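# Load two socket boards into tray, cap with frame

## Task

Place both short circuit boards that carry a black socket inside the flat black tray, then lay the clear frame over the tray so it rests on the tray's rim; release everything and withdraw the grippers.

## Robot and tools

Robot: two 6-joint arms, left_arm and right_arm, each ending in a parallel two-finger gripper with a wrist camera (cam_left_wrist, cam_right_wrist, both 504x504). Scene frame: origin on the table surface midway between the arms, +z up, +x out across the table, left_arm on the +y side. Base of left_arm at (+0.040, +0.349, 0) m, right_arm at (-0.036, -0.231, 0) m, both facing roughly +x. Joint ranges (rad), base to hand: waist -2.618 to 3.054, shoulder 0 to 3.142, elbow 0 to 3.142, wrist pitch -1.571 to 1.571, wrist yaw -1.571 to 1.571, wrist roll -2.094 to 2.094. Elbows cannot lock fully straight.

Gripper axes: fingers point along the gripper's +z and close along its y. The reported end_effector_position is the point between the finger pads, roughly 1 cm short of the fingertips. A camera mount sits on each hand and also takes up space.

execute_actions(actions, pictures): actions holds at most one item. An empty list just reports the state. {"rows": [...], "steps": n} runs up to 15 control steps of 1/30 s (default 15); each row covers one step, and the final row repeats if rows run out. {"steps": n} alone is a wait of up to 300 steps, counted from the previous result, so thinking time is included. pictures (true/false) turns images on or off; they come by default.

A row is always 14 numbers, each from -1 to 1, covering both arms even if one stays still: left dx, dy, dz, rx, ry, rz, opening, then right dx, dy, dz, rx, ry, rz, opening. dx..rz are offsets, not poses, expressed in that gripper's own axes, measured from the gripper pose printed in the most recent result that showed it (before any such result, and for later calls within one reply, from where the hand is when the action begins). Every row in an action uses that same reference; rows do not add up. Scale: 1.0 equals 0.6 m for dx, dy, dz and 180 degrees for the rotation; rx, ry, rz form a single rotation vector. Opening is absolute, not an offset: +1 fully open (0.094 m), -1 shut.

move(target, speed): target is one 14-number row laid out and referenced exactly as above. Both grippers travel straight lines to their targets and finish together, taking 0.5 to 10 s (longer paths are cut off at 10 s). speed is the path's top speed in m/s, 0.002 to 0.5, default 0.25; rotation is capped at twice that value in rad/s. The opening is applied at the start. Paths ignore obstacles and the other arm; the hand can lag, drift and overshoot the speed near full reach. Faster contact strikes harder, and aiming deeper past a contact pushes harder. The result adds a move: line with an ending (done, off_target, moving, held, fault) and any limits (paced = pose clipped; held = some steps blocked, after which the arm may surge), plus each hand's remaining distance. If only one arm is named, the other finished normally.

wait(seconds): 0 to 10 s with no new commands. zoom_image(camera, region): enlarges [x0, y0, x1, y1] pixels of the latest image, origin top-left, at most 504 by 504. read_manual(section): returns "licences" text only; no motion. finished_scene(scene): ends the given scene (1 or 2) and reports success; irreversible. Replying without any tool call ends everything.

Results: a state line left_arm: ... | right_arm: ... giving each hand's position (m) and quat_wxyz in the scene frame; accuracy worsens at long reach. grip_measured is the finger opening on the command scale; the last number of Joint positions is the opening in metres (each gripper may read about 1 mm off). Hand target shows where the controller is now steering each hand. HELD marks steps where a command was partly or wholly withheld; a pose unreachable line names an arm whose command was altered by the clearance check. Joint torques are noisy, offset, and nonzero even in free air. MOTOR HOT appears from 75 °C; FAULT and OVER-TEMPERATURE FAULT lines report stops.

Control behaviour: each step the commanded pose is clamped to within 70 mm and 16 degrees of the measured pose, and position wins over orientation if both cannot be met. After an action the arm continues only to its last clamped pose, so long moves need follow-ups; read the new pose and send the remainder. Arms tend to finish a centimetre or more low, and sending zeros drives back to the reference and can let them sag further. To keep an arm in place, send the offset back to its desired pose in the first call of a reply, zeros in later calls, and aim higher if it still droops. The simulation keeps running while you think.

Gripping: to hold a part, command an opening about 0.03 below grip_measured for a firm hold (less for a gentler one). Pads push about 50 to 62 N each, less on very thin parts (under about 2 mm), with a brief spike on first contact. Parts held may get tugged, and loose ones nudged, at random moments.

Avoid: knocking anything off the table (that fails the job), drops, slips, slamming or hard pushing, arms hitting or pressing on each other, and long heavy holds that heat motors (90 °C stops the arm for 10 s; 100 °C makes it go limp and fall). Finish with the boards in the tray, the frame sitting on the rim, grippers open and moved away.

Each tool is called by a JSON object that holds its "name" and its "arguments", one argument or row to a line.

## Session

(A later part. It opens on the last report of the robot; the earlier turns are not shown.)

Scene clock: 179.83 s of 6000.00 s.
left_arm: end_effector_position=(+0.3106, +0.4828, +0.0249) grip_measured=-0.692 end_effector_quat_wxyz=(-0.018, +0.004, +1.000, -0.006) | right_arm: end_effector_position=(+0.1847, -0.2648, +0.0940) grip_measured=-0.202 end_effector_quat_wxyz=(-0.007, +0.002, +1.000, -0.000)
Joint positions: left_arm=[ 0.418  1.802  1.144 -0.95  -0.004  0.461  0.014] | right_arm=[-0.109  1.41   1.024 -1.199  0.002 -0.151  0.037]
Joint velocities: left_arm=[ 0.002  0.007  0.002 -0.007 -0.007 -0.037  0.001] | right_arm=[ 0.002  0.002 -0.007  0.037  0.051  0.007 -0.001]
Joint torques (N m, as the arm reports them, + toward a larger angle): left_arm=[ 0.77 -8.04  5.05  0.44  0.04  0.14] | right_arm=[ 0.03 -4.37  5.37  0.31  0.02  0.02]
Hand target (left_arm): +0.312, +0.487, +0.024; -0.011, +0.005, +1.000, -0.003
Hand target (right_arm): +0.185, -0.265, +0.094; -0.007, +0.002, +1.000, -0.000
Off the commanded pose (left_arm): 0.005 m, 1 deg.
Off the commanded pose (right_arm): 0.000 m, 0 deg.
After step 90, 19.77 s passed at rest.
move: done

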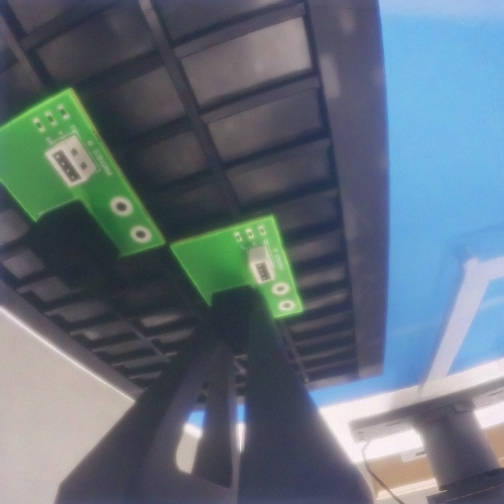

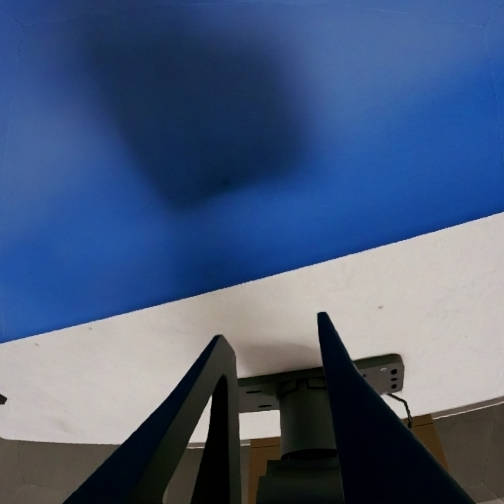

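Release; go over the crossbar (~0.23, 0.32).

{"name": "move", "arguments": {
  "target": [0,0,0,0,0,0,-0.3,0,0,0,0,0,0,-0.2]
}}

{"name": "move", "arguments": {
  "target": [0,0,-0.11,0,-0.01,0,-0.3,0,0,0,0,0,0,-0.2]
}}

{"name": "move", "arguments": {
  "target": [0.14,-0.27,0,-0.006,-0.012,0,-0.1,0,0,0,0,0,0,-0.2]
}}

Scene clock: 183.63 s of 6000.00 s.
left_arm: end_effector_position=(+0.3117, +0.4834, +0.0249) grip_measured=-0.302 end_effector_quat_wxyz=(-0.016, +0.005, +1.000, -0.005) | right_arm: end_effector_position=(+0.1847, -0.2648, +0.0940) grip_measured=-0.202 end_effector_quat_wxyz=(-0.007, +0.002, +1.000, -0.000)
Joint positions: left_arm=[ 0.418  1.802  1.144 -0.945 -0.004  0.462  0.033] | right_arm=[-0.109  1.41   1.024 -1.199  0.002 -0.151  0.037]
Joint velocities: left_arm=[-0.022 -0.007  0.002  0.051  0.066 -0.022 -0.   ] | right_arm=[ 0.012  0.002  0.007 -0.037 -0.051  0.037 -0.001]
Joint torques (N m, as the arm reports them, + toward a larger angle): left_arm=[-0.25 -7.5   5.7   0.16  0.04  0.02] | right_arm=[ 0.04 -4.34  5.38  0.31  0.02  0.03]
Hand target (left_arm): +0.311, +0.483, +0.025; -0.018, +0.004, +1.000, -0.006
Hand target (right_arm): +0.185, -0.265, +0.094; -0.007, +0.002, +1.000, -0.000
Off the commanded pose (left_arm): 0.001 m, 0 deg.
Off the commanded pose (right_arm): 0.000 m, 0 deg.
After step 90, 0.10 s passed at rest.
move: done

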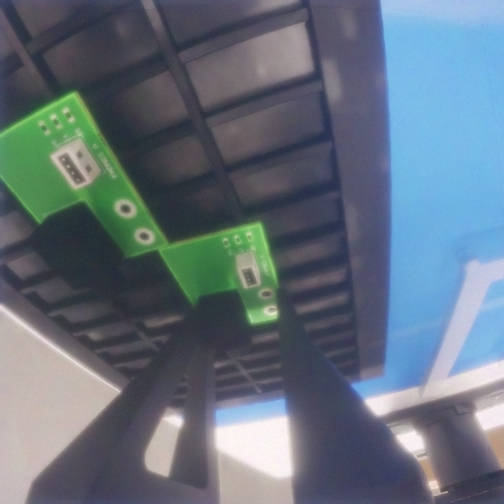

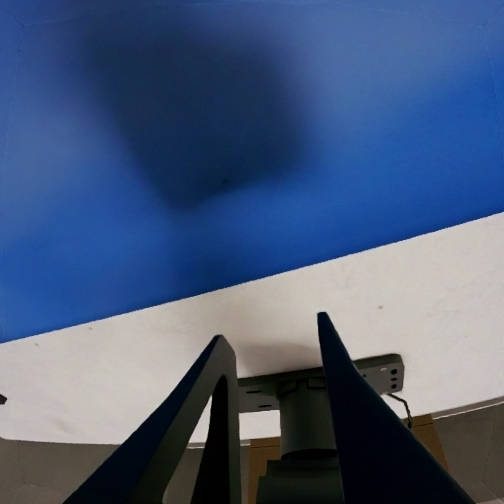

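Scene clock: 184.67 s of 6000.00 s.
left_arm: end_effector_position=(+0.3093, +0.4822, +0.0816) grip_measured=-0.302 end_effector_quat_wxyz=(-0.014, +0.005, +1.000, -0.005) | right_arm: end_effector_position=(+0.1847, -0.2648, +0.0940) grip_measured=-0.202 end_effector_quat_wxyz=(-0.007, +0.002, +1.000, -0.000)
Joint positions: left_arm=[ 0.418  1.724  1.286 -1.162 -0.004  0.462  0.033] | right_arm=[-0.109  1.41   1.024 -1.199  0.002 -0.151  0.037]
Joint velocities: left_arm=[-0.007 -0.032 -0.012 -0.051  0.007 -0.037  0.   ] | right_arm=[-0.007 -0.002  0.002  0.022 -0.081  0.007 -0.   ]
Joint torques (N m, as the arm reports them, + toward a larger angle): left_arm=[ 0.65 -8.35  8.66  0.14  0.14  0.07] | right_arm=[ 0.05 -4.36  5.39  0.32  0.02  0.02]
Hand target (left_arm): +0.313, +0.484, +0.091; -0.000, +0.005, +1.000, -0.005
Hand target (right_arm): +0.185, -0.265, +0.094; -0.007, +0.002, +1.000, -0.000
Off the commanded pose (left_arm): 0.010 m, 2 deg.
Off the commanded pose (right_arm): 0.000 m, 0 deg.
move: done

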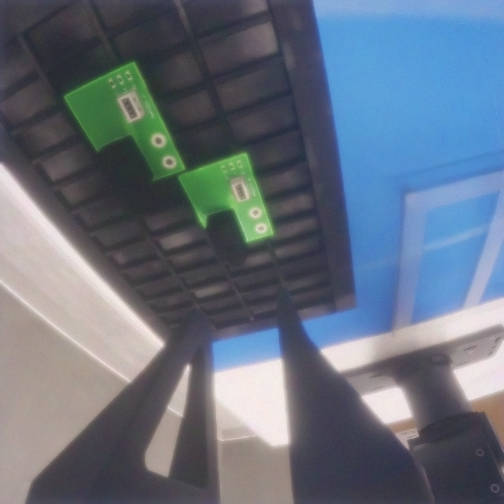

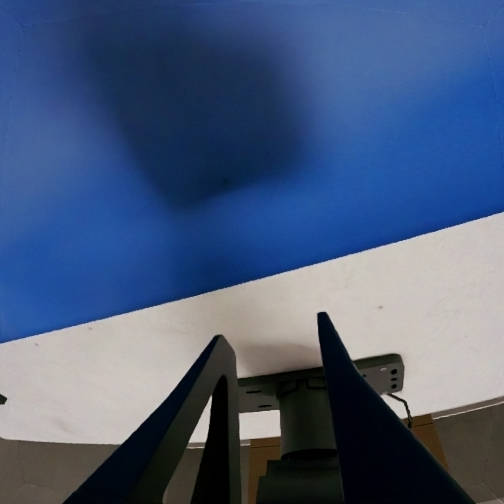

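Scene clock: 186.13 s of 6000.00 s.
left_arm: end_effector_position=(+0.2271, +0.3206, +0.0845) grip_measured=-0.102 end_effector_quat_wxyz=(+0.002, +0.006, +1.000, +0.001) | right_arm: end_effector_position=(+0.1847, -0.2648, +0.0940) grip_measured=-0.202 end_effector_quat_wxyz=(-0.007, +0.002, +1.000, -0.000)
Joint positions: left_arm=[-0.196  1.257  0.871 -1.18  -0.003 -0.15   0.042] | right_arm=[-0.109  1.41   1.024 -1.199  0.002 -0.151  0.037]
Joint velocities: left_arm=[ 0.007  0.012 -0.007  0.066  0.037 -0.007 -0.001] | right_arm=[ 0.007 -0.002 -0.012  0.051 -0.066  0.11   0.   ]
Joint torques (N m, as the arm reports them, + toward a larger angle): left_arm=[-1.1  -4.73  5.83  0.24 -0.05 -0.12] | right_arm=[ 0.01 -4.38  5.37  0.31  0.02  0.03]
Hand target (left_arm): +0.225, +0.321, +0.087; +0.007, +0.004, +1.000, +0.005
Hand target (right_arm): +0.185, -0.265, +0.094; -0.007, +0.002, +1.000, -0.000
Off the commanded pose (left_arm): 0.003 m, 0 deg.
Off the commanded pose (right_arm): 0.000 m, 0 deg.
move: done

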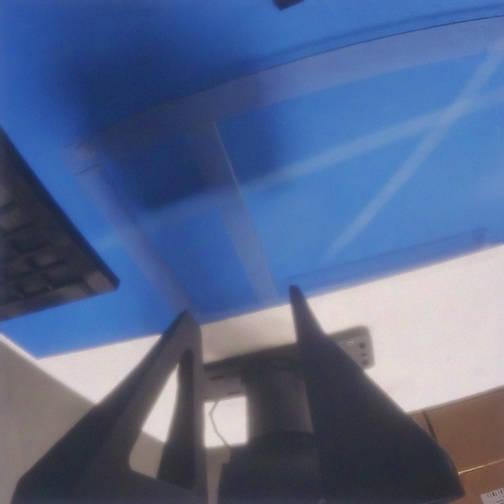

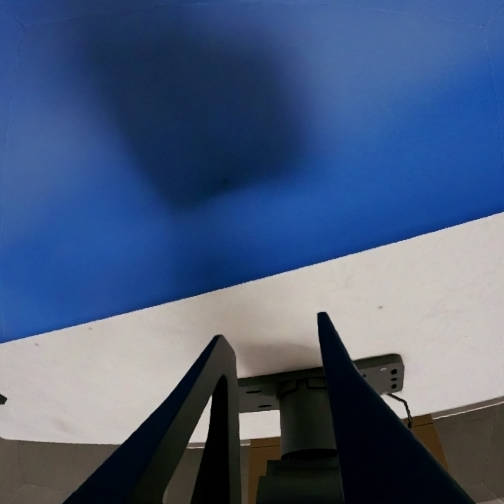

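{"name": "move", "arguments": {
  "target": [0.008,-0.006,0.075,0,0,0,-0.1,0,0,0,0,0,0,-0.2],
  "speed": 0.05
}}

Scene clock: 189.87 s of 6000.00 s.
left_arm: end_effector_position=(+0.2192, +0.3198, +0.0419) grip_measured=-0.102 end_effector_quat_wxyz=(-0.004, +0.002, +1.000, +0.003) | right_arm: end_effector_position=(+0.1847, -0.2648, +0.0940) grip_measured=-0.202 end_effector_quat_wxyz=(-0.007, +0.002, +1.000, -0.000)
Joint positions: left_arm=[-0.208  1.284  0.714 -1.011 -0.004 -0.17   0.042] | right_arm=[-0.109  1.41   1.024 -1.199  0.002 -0.151  0.037]
Joint velocities: left_arm=[-0.022 -0.017 -0.007 -0.022 -0.081 -0.022 -0.001] | right_arm=[-0.017 -0.012  0.007 -0.037 -0.022  0.007 -0.   ]
Joint torques (N m, as the arm reports them, + toward a larger angle): left_arm=[-1.36 -2.86  5.44  0.56  0.07 -0.06] | right_arm=[ 0.02 -4.37  5.41  0.3   0.03  0.02]
Hand target (left_arm): +0.223, +0.317, +0.040; +0.002, +0.006, +1.000, +0.001
Hand target (right_arm): +0.185, -0.265, +0.094; -0.007, +0.002, +1.000, -0.000
Off the commanded pose (left_arm): 0.005 m, 1 deg.
Off the commanded pose (right_arm): 0.000 m, 0 deg.
move: done

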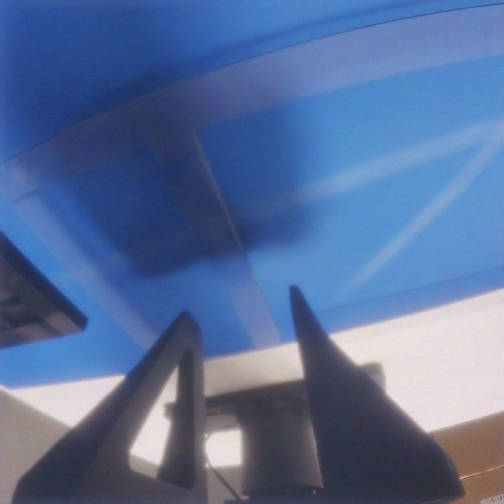

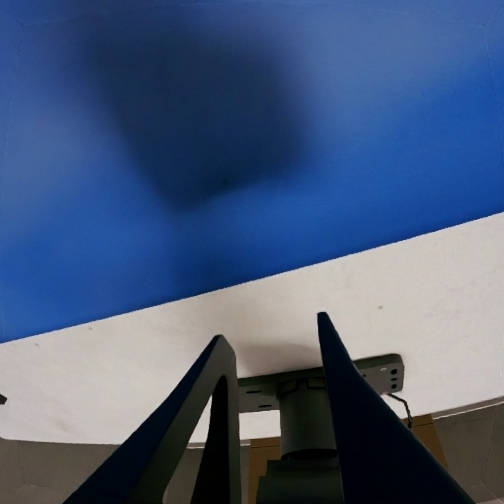

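{"name": "move", "arguments": {
  "target": [-0.02,0,0.036,0,-0.005,0,-0.1,0,0,0,0,0,0,-0.2],
  "speed": 0.04
}}

{"name": "move", "arguments": {
  "target": [0,0,0,0,0,0,-0.78,0,0,0,0,0,0,-0.2]
}}

Scene clock: 194.47 s of 6000.00 s.
left_arm: end_effector_position=(+0.2201, +0.3197, +0.0400) grip_measured=-0.102 end_effector_quat_wxyz=(-0.003, +0.003, +1.000, +0.001) | right_arm: end_effector_position=(+0.1847, -0.2648, +0.0940) grip_measured=-0.202 end_effector_quat_wxyz=(-0.007, +0.002, +1.000, -0.000)
Joint positions: left_arm=[-0.204  1.286  0.708 -0.999 -0.    -0.164  0.042] | right_arm=[-0.109  1.41   1.024 -1.199  0.002 -0.151  0.037]
Joint velocities: left_arm=[-0.007 -0.007 -0.012  0.007  0.007 -0.007  0.   ] | right_arm=[ 0.007 -0.007 -0.017  0.007 -0.037 -0.007 -0.001]
Joint torques (N m, as the arm reports them, + toward a larger angle): left_arm=[ 0.38  1.07  2.78  1.5  -0.1  -0.05] | right_arm=[ 0.03 -4.37  5.38  0.3   0.03  0.01]
Hand target (left_arm): +0.229, +0.320, +0.023; +0.003, +0.002, +1.000, +0.003
Hand target (right_arm): +0.185, -0.265, +0.094; -0.007, +0.002, +1.000, -0.000
Off the commanded pose (left_arm): 0.023 m, 1 deg.
Off the commanded pose (right_arm): 0.000 m, 0 deg.
After step 90, 0.77 s passed at rest.
move: off_target (left_arm)

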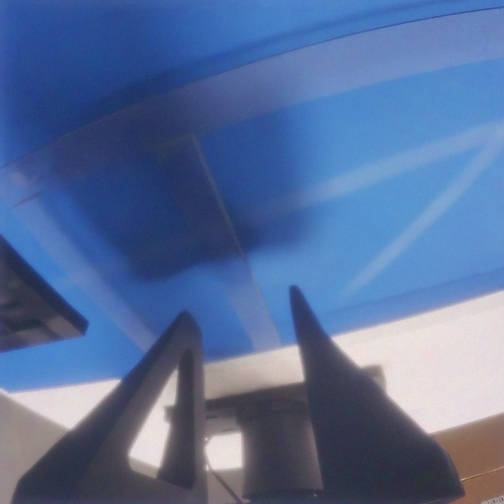

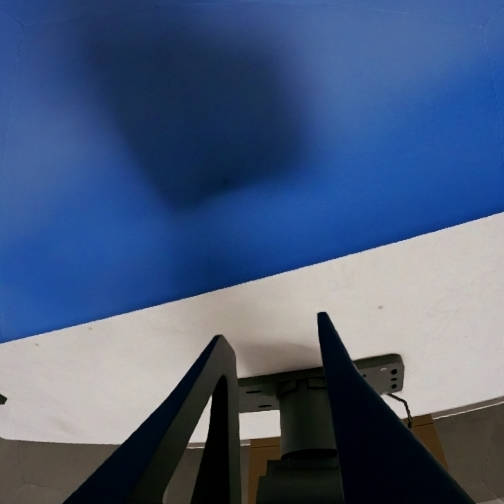

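Scene clock: 194.97 s of 6000.00 s.
left_arm: end_effector_position=(+0.2196, +0.3198, +0.0405) grip_measured=-0.778 end_effector_quat_wxyz=(-0.003, +0.003, +1.000, +0.000) | right_arm: end_effector_position=(+0.1847, -0.2648, +0.0940) grip_measured=-0.202 end_effector_quat_wxyz=(-0.007, +0.002, +1.000, -0.000)
Joint positions: left_arm=[-0.204  1.283  0.708 -1.002  0.    -0.164  0.01 ] | right_arm=[-0.109  1.41   1.024 -1.199  0.002 -0.151  0.037]
Joint velocities: left_arm=[-0.017 -0.002 -0.012 -0.066 -0.066  0.037 -0.001] | right_arm=[ 0.027 -0.002 -0.007 -0.051  0.095 -0.022  0.   ]
Joint torques (N m, as the arm reports them, + toward a larger angle): left_arm=[ 0.1  -3.2   5.96  0.35  0.   -0.02] | right_arm=[ 0.05 -4.36  5.41  0.31  0.03  0.03]
Hand target (left_arm): +0.220, +0.320, +0.040; -0.003, +0.003, +1.000, +0.001
Hand target (right_arm): +0.185, -0.265, +0.094; -0.007, +0.002, +1.000, -0.000
Off the commanded pose (left_arm): 0.001 m, 0 deg.
Off the commanded pose (right_arm): 0.000 m, 0 deg.
move: done

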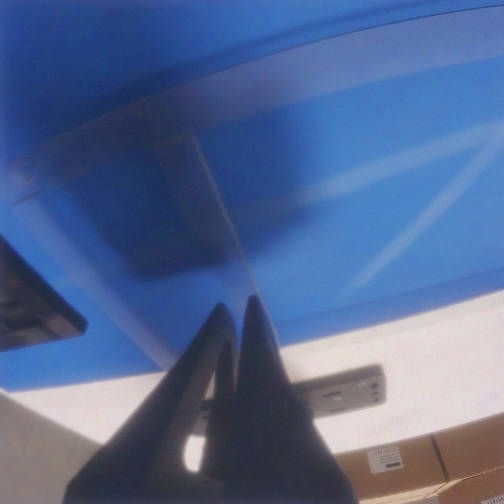

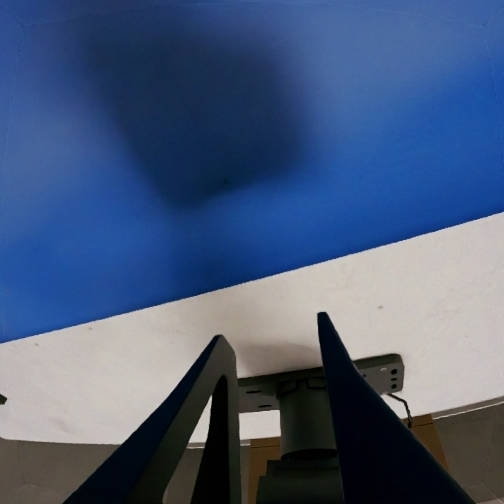

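{"name": "move", "arguments": {
  "target": [0,0.05,-0.03,0,0,0,-1,0,0,0,0,0,0,-0.2],
  "speed": 0.05
}}

{"name": "move", "arguments": {
  "target": [0,0,0.04,0,0,0,-1,0,0,0,0,0,0,-0.2],
  "speed": 0.02
}}

{"name": "zoom_image", "arguments": {
  "camera": "cam_left_wrist",
  "region": [0,80,330,400]
}}

Scene clock: 200.13 s of 6000.00 s.
left_arm: end_effector_position=(+0.2113, +0.3479, +0.0483) grip_measured=-0.997 end_effector_quat_wxyz=(-0.023, +0.002, +1.000, +0.000) | right_arm: end_effector_position=(+0.1847, -0.2648, +0.0940) grip_measured=-0.202 end_effector_quat_wxyz=(-0.007, +0.002, +1.000, -0.000)
Joint positions: left_arm=[-0.049  1.27   0.731 -1.078  0.    -0.012  0.   ] | right_arm=[-0.109  1.41   1.024 -1.199  0.002 -0.151  0.037]
Joint velocities: left_arm=[-0.012 -0.017 -0.002  0.022  0.022  0.022  0.002] | right_arm=[-0.012  0.002  0.002 -0.037 -0.051 -0.007 -0.001]
Joint torques (N m, as the arm reports them, + toward a larger angle): left_arm=[ 1.02 -4.99  8.66  0.14 -0.01  0.16] | right_arm=[ 0.04 -4.35  5.38  0.32  0.03  0.02]
Hand target (left_arm): +0.219, +0.350, +0.058; -0.004, +0.003, +1.000, +0.001
Hand target (right_arm): +0.185, -0.265, +0.094; -0.007, +0.002, +1.000, -0.000
Off the commanded pose (left_arm): 0.013 m, 2 deg.
Off the commanded pose (right_arm): 0.000 m, 0 deg.
After step 90, 1.03 s passed at rest.
move: off_target (left_arm)

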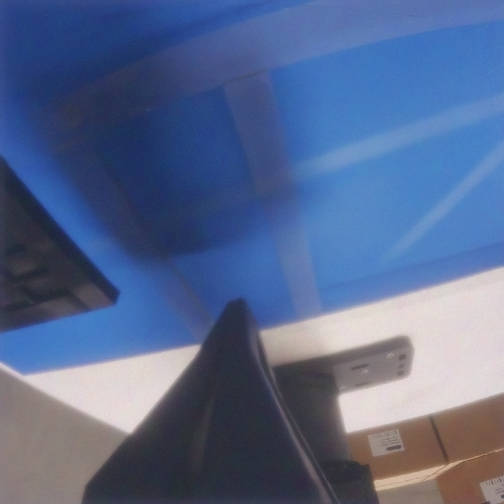

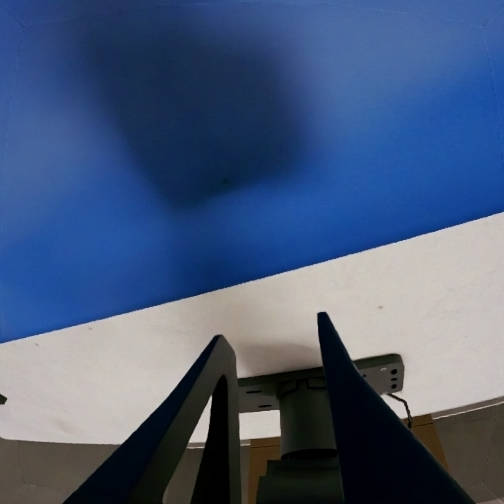

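Scene clock: 201.60 s of 6000.00 s.
left_arm: end_effector_position=(+0.2080, +0.3479, +0.0267) grip_measured=-0.997 end_effector_quat_wxyz=(-0.028, +0.002, +1.000, +0.000) | right_arm: end_effector_position=(+0.1847, -0.2648, +0.0940) grip_measured=-0.202 end_effector_quat_wxyz=(-0.007, +0.002, +1.000, -0.000)
Joint positions: left_arm=[-0.049  1.3    0.66  -0.986  0.    -0.012  0.   ] | right_arm=[-0.109  1.41   1.024 -1.199  0.002 -0.151  0.037]
Joint velocities: left_arm=[ 0.007 -0.002 -0.007 -0.037 -0.022 -0.022  0.   ] | right_arm=[ 0.012  0.007  0.007  0.037 -0.022 -0.051 -0.   ]
Joint torques (N m, as the arm reports them, + toward a larger angle): left_arm=[-0.11 -2.83  5.11  0.39  0.05 -0.01] | right_arm=[ 0.05 -4.37  5.42  0.32  0.02  0.01]
Hand target (left_arm): +0.210, +0.348, +0.024; -0.023, +0.002, +1.000, +0.000
Hand target (right_arm): +0.185, -0.265, +0.094; -0.007, +0.002, +1.000, -0.000
Off the commanded pose (left_arm): 0.003 m, 1 deg.
Off the commanded pose (right_arm): 0.000 m, 0 deg.
move: done

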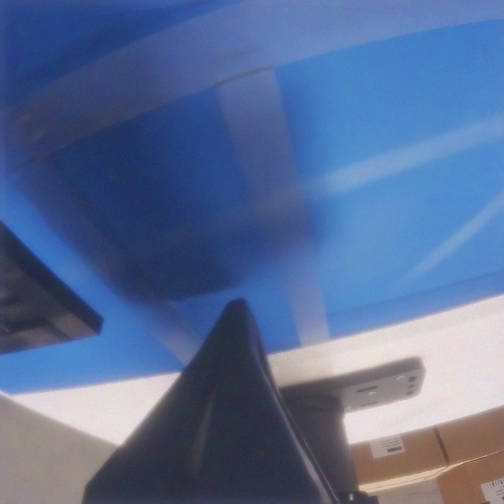

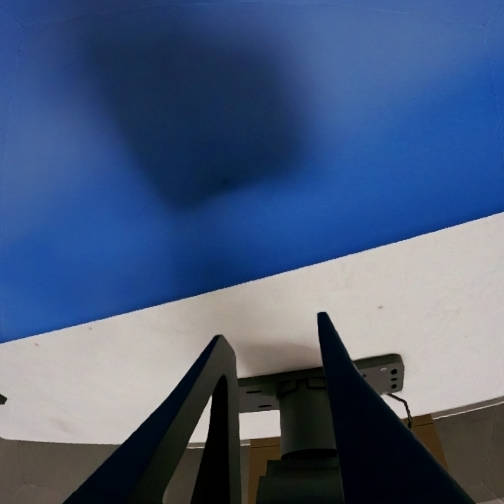

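Region (0, 80, 330, 400) of cam_left_wrist's 504x504 image, scaled by 1.527, with more detail than that image has; it fills the top 489 rows of this view, and the rest is white.

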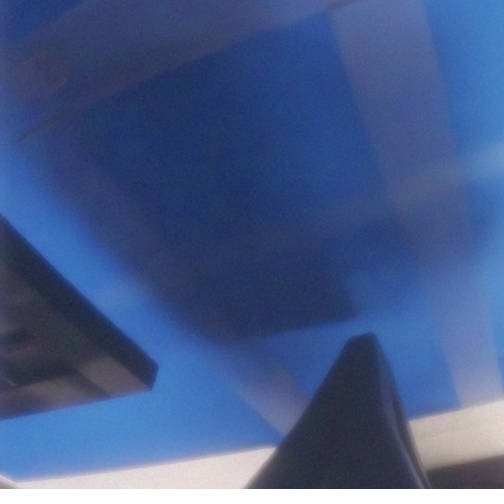

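{"name": "move", "arguments": {
  "target": [0,0,-0.06,0,-0.03,0,-1,0,0,0,0,0,0,-0.2],
  "speed": 0.08
}}

{"name": "move", "arguments": {
  "target": [0,-0.05,0,0,-0.01,0,-0.2,0,0,0,0,0,0,-0.2],
  "speed": 0.08
}}

{"name": "move", "arguments": {
  "target": [0,0,0.04,0,0,0,-0.2,0,0,0,0,0,0,-0.2],
  "speed": 0.02
}}

Scene clock: 207.57 s of 6000.00 s.
left_arm: end_effector_position=(+0.2021, +0.3480, +0.0530) grip_measured=-0.997 end_effector_quat_wxyz=(-0.000, +0.002, +1.000, -0.000) | right_arm: end_effector_position=(+0.1847, -0.2648, +0.0940) grip_measured=-0.202 end_effector_quat_wxyz=(-0.007, +0.002, +1.000, -0.000)
Joint positions: left_arm=[-0.049  1.17   0.689 -1.089  0.    -0.012  0.   ] | right_arm=[-0.109  1.41   1.024 -1.199  0.002 -0.151  0.037]
Joint velocities: left_arm=[-0.007  0.012  0.012  0.081 -0.051  0.007  0.   ] | right_arm=[ 0.007 -0.007 -0.007 -0.037  0.007 -0.022  0.   ]
Joint torques (N m, as the arm reports them, + toward a larger angle): left_arm=[ 0.13 -3.98  9.04  0.26  0.04  0.01] | right_arm=[ 0.05 -4.34  5.39  0.32  0.03  0.01]
Hand target (left_arm): +0.209, +0.348, +0.063; +0.019, +0.001, +1.000, +0.000
Hand target (right_arm): +0.185, -0.265, +0.094; -0.007, +0.002, +1.000, -0.000
Off the commanded pose (left_arm): 0.012 m, 2 deg.
Off the commanded pose (right_arm): 0.000 m, 0 deg.
After step 90, 1.90 s passed at rest.
move: off_target (left_arm)

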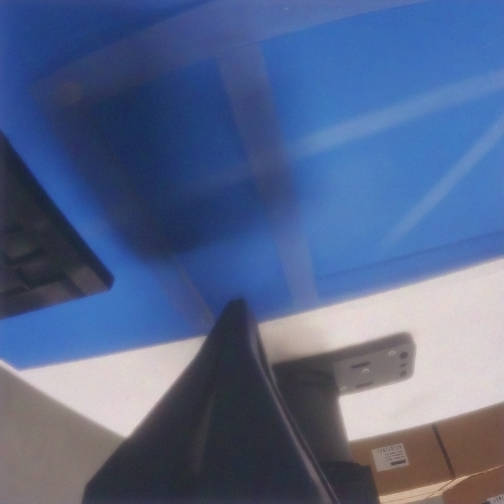

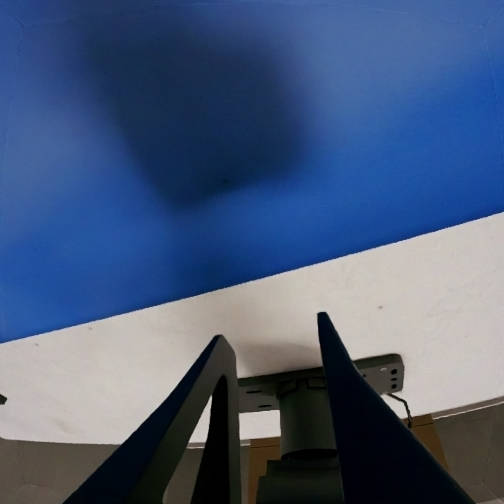

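Scene clock: 208.53 s of 6000.00 s.
left_arm: end_effector_position=(+0.2000, +0.3191, +0.0530) grip_measured=-0.202 end_effector_quat_wxyz=(+0.002, +0.003, +1.000, -0.000) | right_arm: end_effector_position=(+0.1847, -0.2648, +0.0940) grip_measured=-0.202 end_effector_quat_wxyz=(-0.007, +0.002, +1.000, -0.000)
Joint positions: left_arm=[-0.228  1.17   0.689 -1.086 -0.    -0.189  0.037] | right_arm=[-0.109  1.41   1.024 -1.199  0.002 -0.151  0.037]
Joint velocities: left_arm=[-0.017  0.002  0.012 -0.066  0.081 -0.022  0.001] | right_arm=[-0.012 -0.007 -0.007 -0.051  0.066 -0.022 -0.   ]
Joint torques (N m, as the arm reports them, + toward a larger angle): left_arm=[-0.93 -4.16  5.    0.5  -0.06 -0.1 ] | right_arm=[ 0.   -4.36  5.38  0.31  0.03  0.02]
Hand target (left_arm): +0.202, +0.318, +0.053; +0.016, +0.001, +1.000, -0.000
Hand target (right_arm): +0.185, -0.265, +0.094; -0.007, +0.002, +1.000, -0.000
Off the commanded pose (left_arm): 0.002 m, 2 deg.
Off the commanded pose (right_arm): 0.000 m, 0 deg.
move: done

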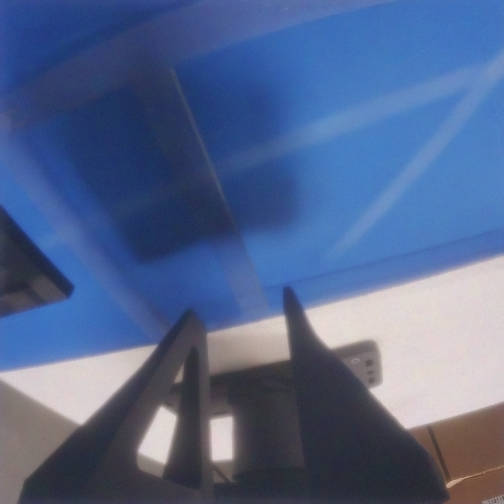

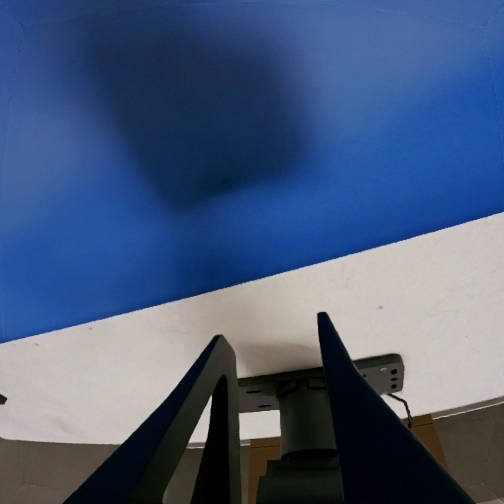

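Scene clock: 210.00 s of 6000.00 s.
left_arm: end_effector_position=(+0.1974, +0.3196, +0.0312) grip_measured=-0.202 end_effector_quat_wxyz=(-0.003, +0.002, +1.000, +0.001) | right_arm: end_effector_position=(+0.1847, -0.2648, +0.0940) grip_measured=-0.202 end_effector_quat_wxyz=(-0.007, +0.002, +1.000, -0.000)
Joint positions: left_arm=[-0.228  1.2    0.616 -0.994 -0.    -0.189  0.037] | right_arm=[-0.109  1.41   1.024 -1.199  0.002 -0.151  0.037]
Joint velocities: left_arm=[-0.012 -0.002  0.002 -0.037 -0.037  0.037 -0.001] | right_arm=[ 0.017 -0.007 -0.012 -0.081 -0.022 -0.007  0.   ]
Joint torques (N m, as the arm reports them, + toward a larger angle): left_arm=[-0.09 -2.12  5.36  0.53  0.06  0.01] | right_arm=[ 0.05 -4.38  5.4   0.31  0.02  0.03]
Hand target (left_arm): +0.200, +0.319, +0.029; +0.002, +0.002, +1.000, -0.000
Hand target (right_arm): +0.185, -0.265, +0.094; -0.007, +0.002, +1.000, -0.000
Off the commanded pose (left_arm): 0.004 m, 1 deg.
Off the commanded pose (right_arm): 0.000 m, 0 deg.
move: done

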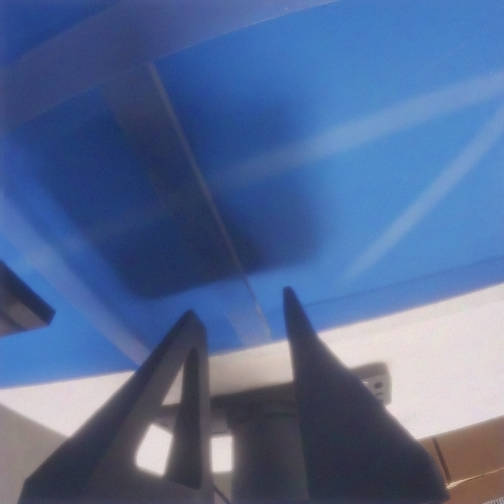

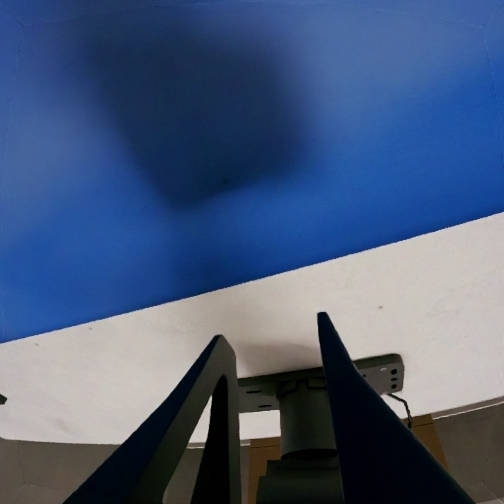

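{"name": "move", "arguments": {
  "target": [-0.045,0.003,0.022,0,-0.06,0,-0.2,0,0,0,0,0,0,-0.2],
  "speed": 0.03
}}

{"name": "move", "arguments": {
  "target": [0,0,0,0,0,0,-0.76,0,0,0,0,0,0,-0.2]
}}

Scene clock: 217.00 s of 6000.00 s.
left_arm: end_effector_position=(+0.2181, +0.3200, +0.0153) grip_measured=-0.202 end_effector_quat_wxyz=(+0.071, +0.001, +0.998, -0.001) | right_arm: end_effector_position=(+0.1847, -0.2648, +0.0940) grip_measured=-0.202 end_effector_quat_wxyz=(-0.007, +0.002, +1.000, -0.000)
Joint positions: left_arm=[-0.228  1.157  0.513 -0.788 -0.025 -0.189  0.037] | right_arm=[-0.109  1.41   1.024 -1.199  0.002 -0.151  0.037]
Joint velocities: left_arm=[-0.002  0.022 -0.002  0.11  -0.037  0.037  0.001] | right_arm=[-0.007  0.002  0.007 -0.139  0.007  0.037 -0.   ]
Joint torques (N m, as the arm reports them, + toward a larger angle): left_arm=[ 0.2  -4.07  5.63  0.82 -0.09  0.03] | right_arm=[ 0.02 -4.36  5.4   0.31  0.03  0.02]
Hand target (left_arm): +0.224, +0.321, +0.018; +0.090, +0.001, +0.996, +0.001
Hand target (right_arm): +0.185, -0.265, +0.094; -0.007, +0.002, +1.000, -0.000
Off the commanded pose (left_arm): 0.007 m, 2 deg.
Off the commanded pose (right_arm): 0.000 m, 0 deg.
After step 90, 0.70 s passed at rest.
move: done

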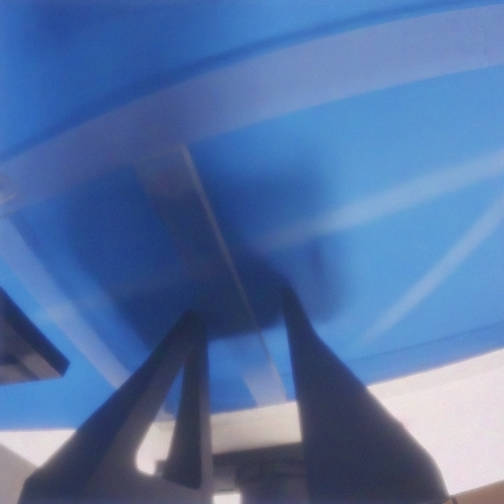

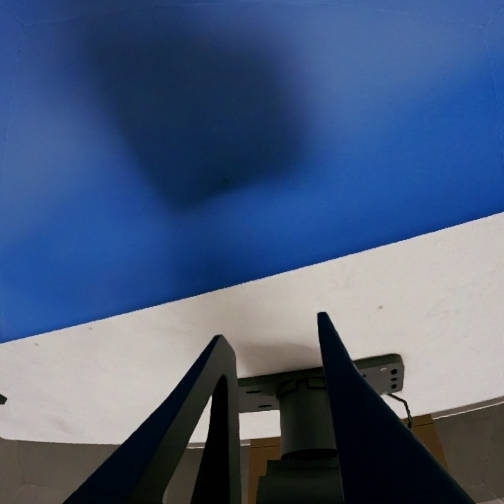

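Scene clock: 217.50 s of 6000.00 s.
left_arm: end_effector_position=(+0.2182, +0.3200, +0.0153) grip_measured=-0.727 end_effector_quat_wxyz=(+0.071, +0.001, +0.997, -0.001) | right_arm: end_effector_position=(+0.1847, -0.2648, +0.0940) grip_measured=-0.202 end_effector_quat_wxyz=(-0.007, +0.002, +1.000, -0.000)
Joint positions: left_arm=[-0.228  1.157  0.513 -0.788 -0.025 -0.189  0.013] | right_arm=[-0.109  1.41   1.024 -1.199  0.002 -0.151  0.037]
Joint velocities: left_arm=[ 0.002  0.002  0.002  0.066  0.007  0.037 -0.   ] | right_arm=[-0.007 -0.007 -0.007 -0.037  0.007 -0.051 -0.001]
Joint torques (N m, as the arm reports them, + toward a larger angle): left_arm=[ 0.02 -2.45  6.31  0.55  0.    0.07] | right_arm=[ 0.05 -4.36  5.38  0.31  0.03  0.02]
Hand target (left_arm): +0.218, +0.320, +0.015; +0.071, +0.002, +0.997, -0.001
Hand target (right_arm): +0.185, -0.265, +0.094; -0.007, +0.002, +1.000, -0.000
Off the commanded pose (left_arm): 0.000 m, 0 deg.
Off the commanded pose (right_arm): 0.000 m, 0 deg.
move: done

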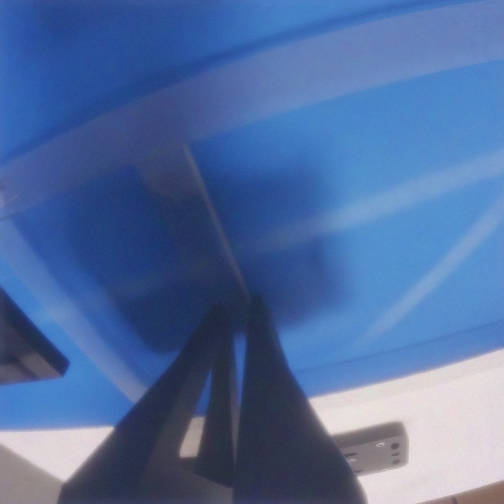

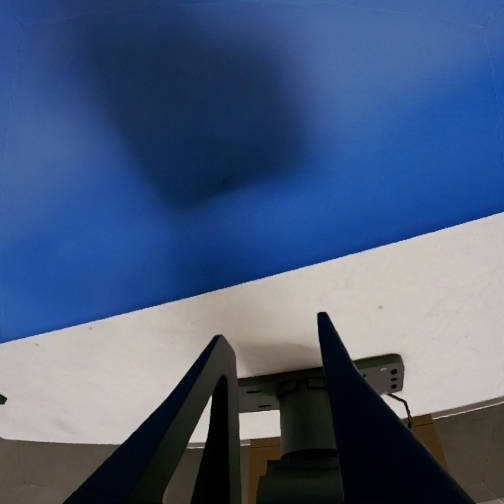

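{"name": "move", "arguments": {
  "target": [-0.02,0,-0.11,0,-0.01,0,-0.77,0,0,0,0,0,0,-0.2],
  "speed": 0.06
}}

{"name": "move", "arguments": {
  "target": [-0.015,0.34,-0.02,0,-0.01,0,-0.77,0,0,0,0,0,0,-0.2],
  "speed": 0.1
}}

Scene clock: 222.30 s of 6000.00 s.
left_arm: end_effector_position=(+0.2119, +0.3212, +0.0702) grip_measured=-0.727 end_effector_quat_wxyz=(+0.062, +0.002, +0.998, +0.000) | right_arm: end_effector_position=(+0.1847, -0.2648, +0.0940) grip_measured=-0.202 end_effector_quat_wxyz=(-0.007, +0.002, +1.000, -0.000)
Joint positions: left_arm=[-0.228  1.072  0.698 -1.074 -0.025 -0.189  0.013] | right_arm=[-0.109  1.41   1.024 -1.199  0.002 -0.151  0.037]
Joint velocities: left_arm=[-0.007  0.002 -0.002  0.095 -0.051 -0.037 -0.001] | right_arm=[ 0.002 -0.002 -0.002  0.037 -0.022  0.022  0.001]
Joint torques (N m, as the arm reports them, + toward a larger angle): left_arm=[ 0.1  -3.64  9.58  0.5  -0.05  0.  ] | right_arm=[ 0.01 -4.36  5.38  0.31  0.02  0.02]
Hand target (left_arm): +0.220, +0.321, +0.082; +0.087, +0.001, +0.996, -0.001
Hand target (right_arm): +0.185, -0.265, +0.094; -0.007, +0.002, +1.000, -0.000
Off the commanded pose (left_arm): 0.015 m, 3 deg.
Off the commanded pose (right_arm): 0.000 m, 0 deg.
After step 90, 0.17 s passed at rest.
move: off_target (left_arm)

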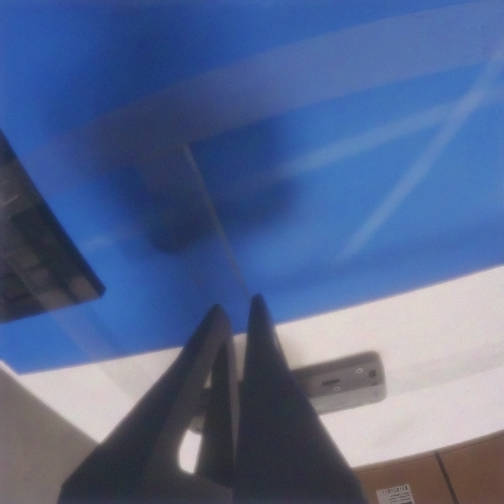

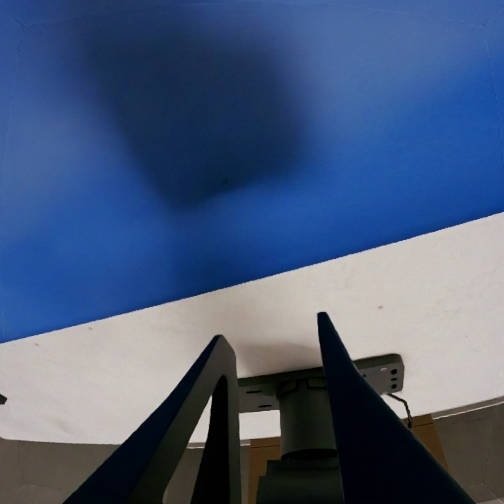

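Scene clock: 224.83 s of 6000.00 s.
left_arm: end_effector_position=(+0.2094, +0.5185, +0.0730) grip_measured=-0.727 end_effector_quat_wxyz=(+0.053, -0.001, +0.999, -0.008) | right_arm: end_effector_position=(+0.1847, -0.2648, +0.0940) grip_measured=-0.202 end_effector_quat_wxyz=(-0.007, +0.002, +1.000, -0.000)
Joint positions: left_arm=[ 0.813  1.416  0.939 -1.036  0.089  0.842  0.013] | right_arm=[-0.109  1.41   1.024 -1.199  0.002 -0.151  0.037]
Joint velocities: left_arm=[-0.017 -0.007 -0.012 -0.007 -0.037  0.022 -0.   ] | right_arm=[-0.002  0.007 -0.017 -0.095 -0.007 -0.037 -0.   ]
Joint torques (N m, as the arm reports them, + toward a larger angle): left_arm=[ 0.77 -4.58  9.31  0.54  0.32  0.1 ] | right_arm=[ 0.03 -4.38  5.37  0.31  0.03  0.02]
Hand target (left_arm): +0.218, +0.526, +0.081; +0.074, +0.002, +0.997, -0.001
Hand target (right_arm): +0.185, -0.265, +0.094; -0.007, +0.002, +1.000, -0.000
Off the commanded pose (left_arm): 0.016 m, 3 deg.
Off the commanded pose (right_arm): 0.000 m, 0 deg.
move: off_target (left_arm)

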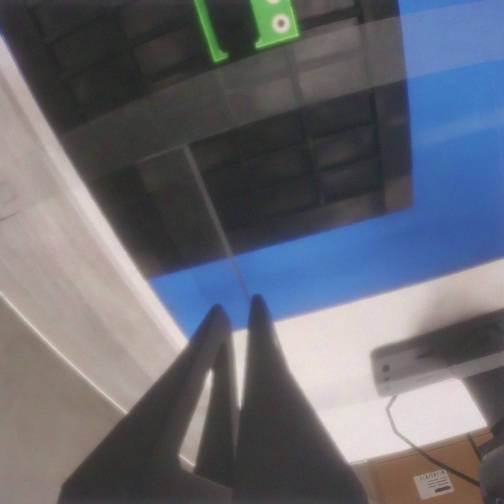

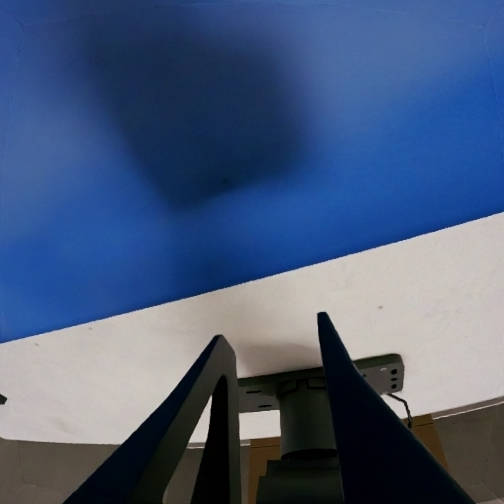

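{"name": "move", "arguments": {
  "target": [-0.1,-0.025,-0.005,-0.075,-0.02,-0.495,-0.77,0,0,0,0,0,0,-0.2],
  "speed": 0.2
}}

Scene clock: 231.57 s of 6000.00 s.
left_arm: end_effector_position=(+0.2627, +0.4993, +0.0747) grip_measured=-0.726 end_effector_quat_wxyz=(-0.047, +0.705, -0.706, -0.057) | right_arm: end_effector_position=(+0.1847, -0.2648, +0.0940) grip_measured=-0.202 end_effector_quat_wxyz=(-0.007, +0.002, +1.000, -0.000)
Joint positions: left_arm=[ 0.465  1.526  1.041 -1.027 -0.135 -1.066  0.013] | right_arm=[-0.109  1.41   1.024 -1.199  0.002 -0.151  0.037]
Joint velocities: left_arm=[-0.002  0.007 -0.017  0.051  0.037 -0.095  0.   ] | right_arm=[ 0.002  0.002 -0.017 -0.007  0.022  0.007 -0.001]
Joint torques (N m, as the arm reports them, + toward a larger angle): left_arm=[-0.99 -5.65  9.26  0.37 -0.23 -0.09] | right_arm=[ 0.02 -4.37  5.41  0.32  0.03  0.02]
Hand target (left_arm): +0.269, +0.504, +0.083; -0.062, +0.706, -0.703, -0.063
Hand target (right_arm): +0.185, -0.265, +0.094; -0.007, +0.002, +1.000, -0.000
Off the commanded pose (left_arm): 0.011 m, 2 deg.
Off the commanded pose (right_arm): 0.000 m, 0 deg.
move: off_target (left_arm)

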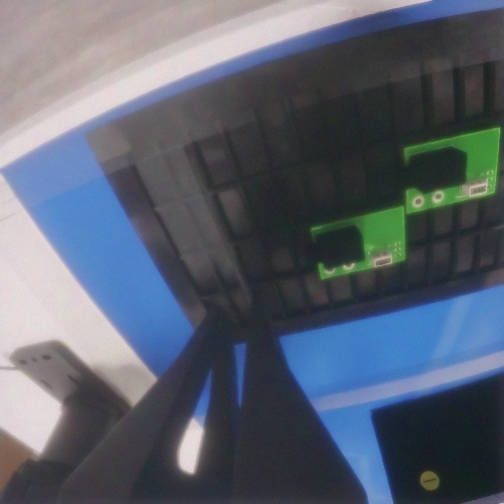

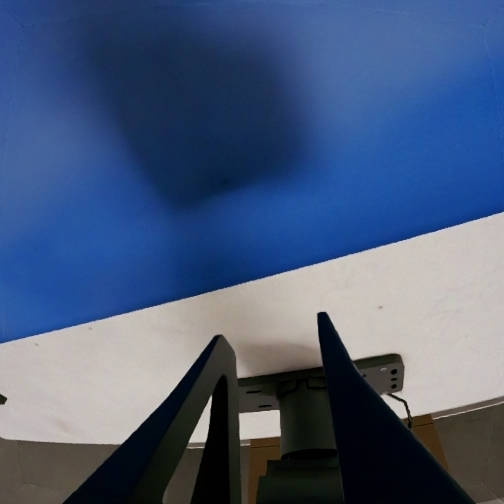

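{"name": "move", "arguments": {
  "target": [0.012,-0.02,0.052,0,0,0,-0.77,0,0,0,0,0,0,-0.2],
  "speed": 0.04
}}

Scene clock: 234.53 s of 6000.00 s.
left_arm: end_effector_position=(+0.2700, +0.4973, +0.0429) grip_measured=-0.726 end_effector_quat_wxyz=(-0.038, +0.704, -0.706, -0.059) | right_arm: end_effector_position=(+0.1847, -0.2648, +0.0940) grip_measured=-0.202 end_effector_quat_wxyz=(-0.007, +0.002, +1.000, -0.000)
Joint positions: left_arm=[ 0.446  1.603  0.985 -0.915 -0.136 -1.085  0.013] | right_arm=[-0.109  1.41   1.024 -1.199  0.002 -0.151  0.037]
Joint velocities: left_arm=[ 0.002  0.002 -0.012 -0.125  0.007  0.007 -0.001] | right_arm=[-0.012 -0.012  0.007  0.037 -0.037  0.007  0.   ]
Joint torques (N m, as the arm reports them, + toward a larger angle): left_arm=[-0.91 -6.25  5.64  0.54 -0.03 -0.08] | right_arm=[ 0.04 -4.39  5.39  0.32  0.03  0.02]
Hand target (left_arm): +0.275, +0.497, +0.043; -0.047, +0.705, -0.706, -0.057
Hand target (right_arm): +0.185, -0.265, +0.094; -0.007, +0.002, +1.000, -0.000
Off the commanded pose (left_arm): 0.004 m, 1 deg.
Off the commanded pose (right_arm): 0.000 m, 0 deg.
move: done

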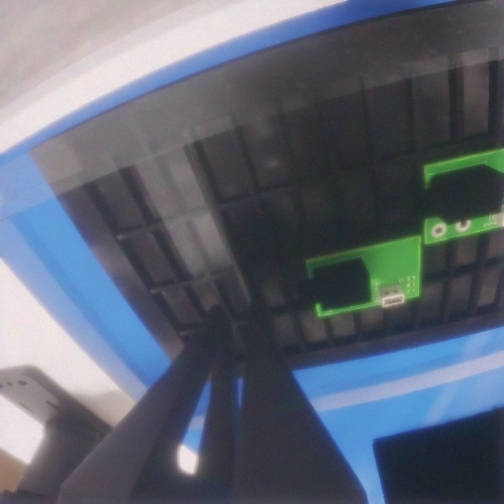

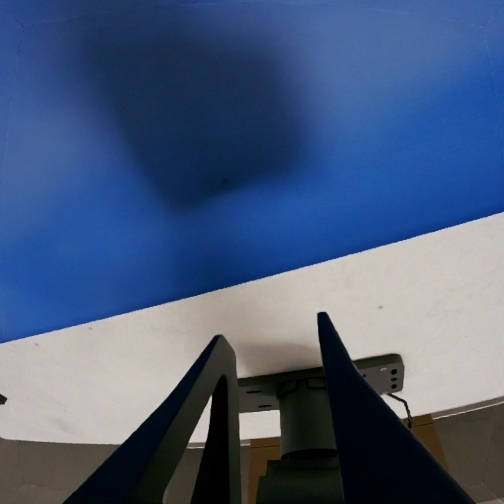

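{"name": "move", "arguments": {
  "target": [-0.006,-0.016,0.014,0.016,0,-0.014,-0.77,0,0,0,0,0,0,-0.2],
  "speed": 0.02
}}

Scene clock: 240.27 s of 6000.00 s.
left_arm: end_effector_position=(+0.2787, +0.4975, +0.0362) grip_measured=-0.726 end_effector_quat_wxyz=(-0.051, +0.709, -0.702, -0.043) | right_arm: end_effector_position=(+0.1847, -0.2648, +0.0940) grip_measured=-0.202 end_effector_quat_wxyz=(-0.007, +0.002, +1.000, -0.000)
Joint positions: left_arm=[ 0.446  1.611  0.965 -0.853 -0.114 -1.098  0.013] | right_arm=[-0.109  1.41   1.024 -1.199  0.002 -0.151  0.037]
Joint velocities: left_arm=[-0.007  0.002  0.002 -0.007  0.051  0.022 -0.   ] | right_arm=[-0.017 -0.012 -0.032  0.007 -0.081 -0.066  0.   ]
Joint torques (N m, as the arm reports them, + toward a larger angle): left_arm=[ 1.02 -6.    5.58  0.65 -0.03 -0.13] | right_arm=[ 0.05 -4.36  5.42  0.31  0.03  0.02]
Hand target (left_arm): +0.279, +0.502, +0.035; -0.057, +0.719, -0.692, -0.041
Hand target (right_arm): +0.185, -0.265, +0.094; -0.007, +0.002, +1.000, -0.000
Off the commanded pose (left_arm): 0.005 m, 2 deg.
Off the commanded pose (right_arm): 0.000 m, 0 deg.
After step 90, 0.87 s passed at rest.
move: done

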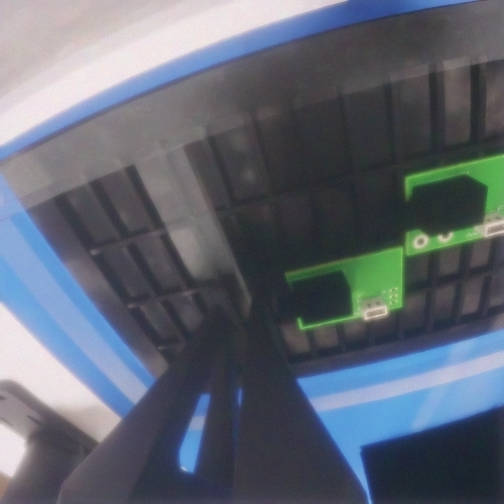

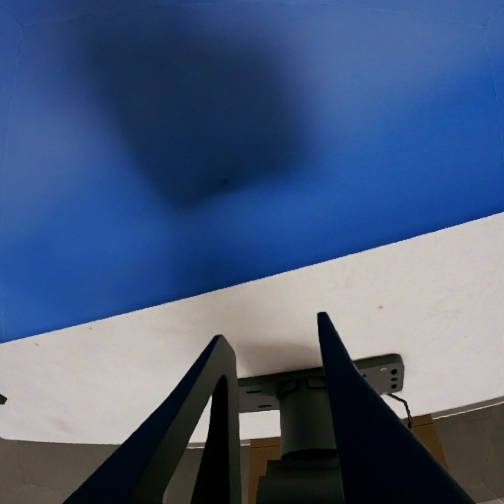

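{"name": "move", "arguments": {
  "target": [-0.011,0.004,0.02,0,0,-0.012,-0.77,0,0,0,0,0,0,-0.2],
  "speed": 0.015
}}

Scene clock: 244.57 s of 6000.00 s.
left_arm: end_effector_position=(+0.2772, +0.5025, +0.0271) grip_measured=-0.726 end_effector_quat_wxyz=(-0.049, +0.717, -0.695, -0.044) | right_arm: end_effector_position=(+0.1847, -0.2648, +0.0940) grip_measured=-0.202 end_effector_quat_wxyz=(-0.007, +0.002, +1.000, -0.000)
Joint positions: left_arm=[ 0.465  1.635  0.952 -0.82  -0.112 -1.099  0.013] | right_arm=[-0.109  1.41   1.024 -1.199  0.002 -0.151  0.037]
Joint velocities: left_arm=[-0.007 -0.007  0.007  0.007 -0.154 -0.007 -0.   ] | right_arm=[ 0.002  0.007 -0.002 -0.007  0.037 -0.051 -0.001]
Joint torques (N m, as the arm reports them, + toward a larger angle): left_arm=[ 0.99 -6.37  4.98  0.6  -0.02 -0.06] | right_arm=[ 0.03 -4.35  5.43  0.31  0.02  0.02]
Hand target (left_arm): +0.276, +0.506, +0.025; -0.052, +0.723, -0.688, -0.042
Hand target (right_arm): +0.185, -0.265, +0.094; -0.007, +0.002, +1.000, -0.000
Off the commanded pose (left_arm): 0.004 m, 1 deg.
Off the commanded pose (right_arm): 0.000 m, 0 deg.
move: done

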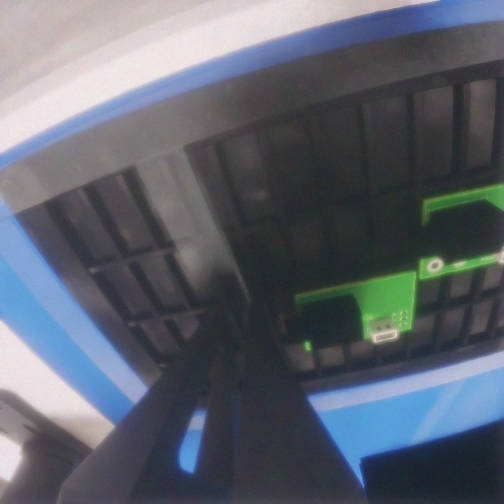

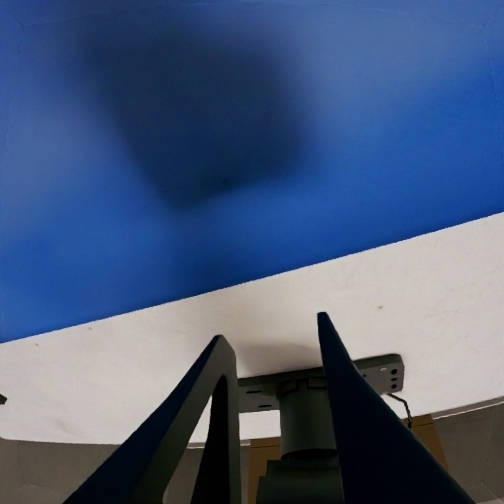

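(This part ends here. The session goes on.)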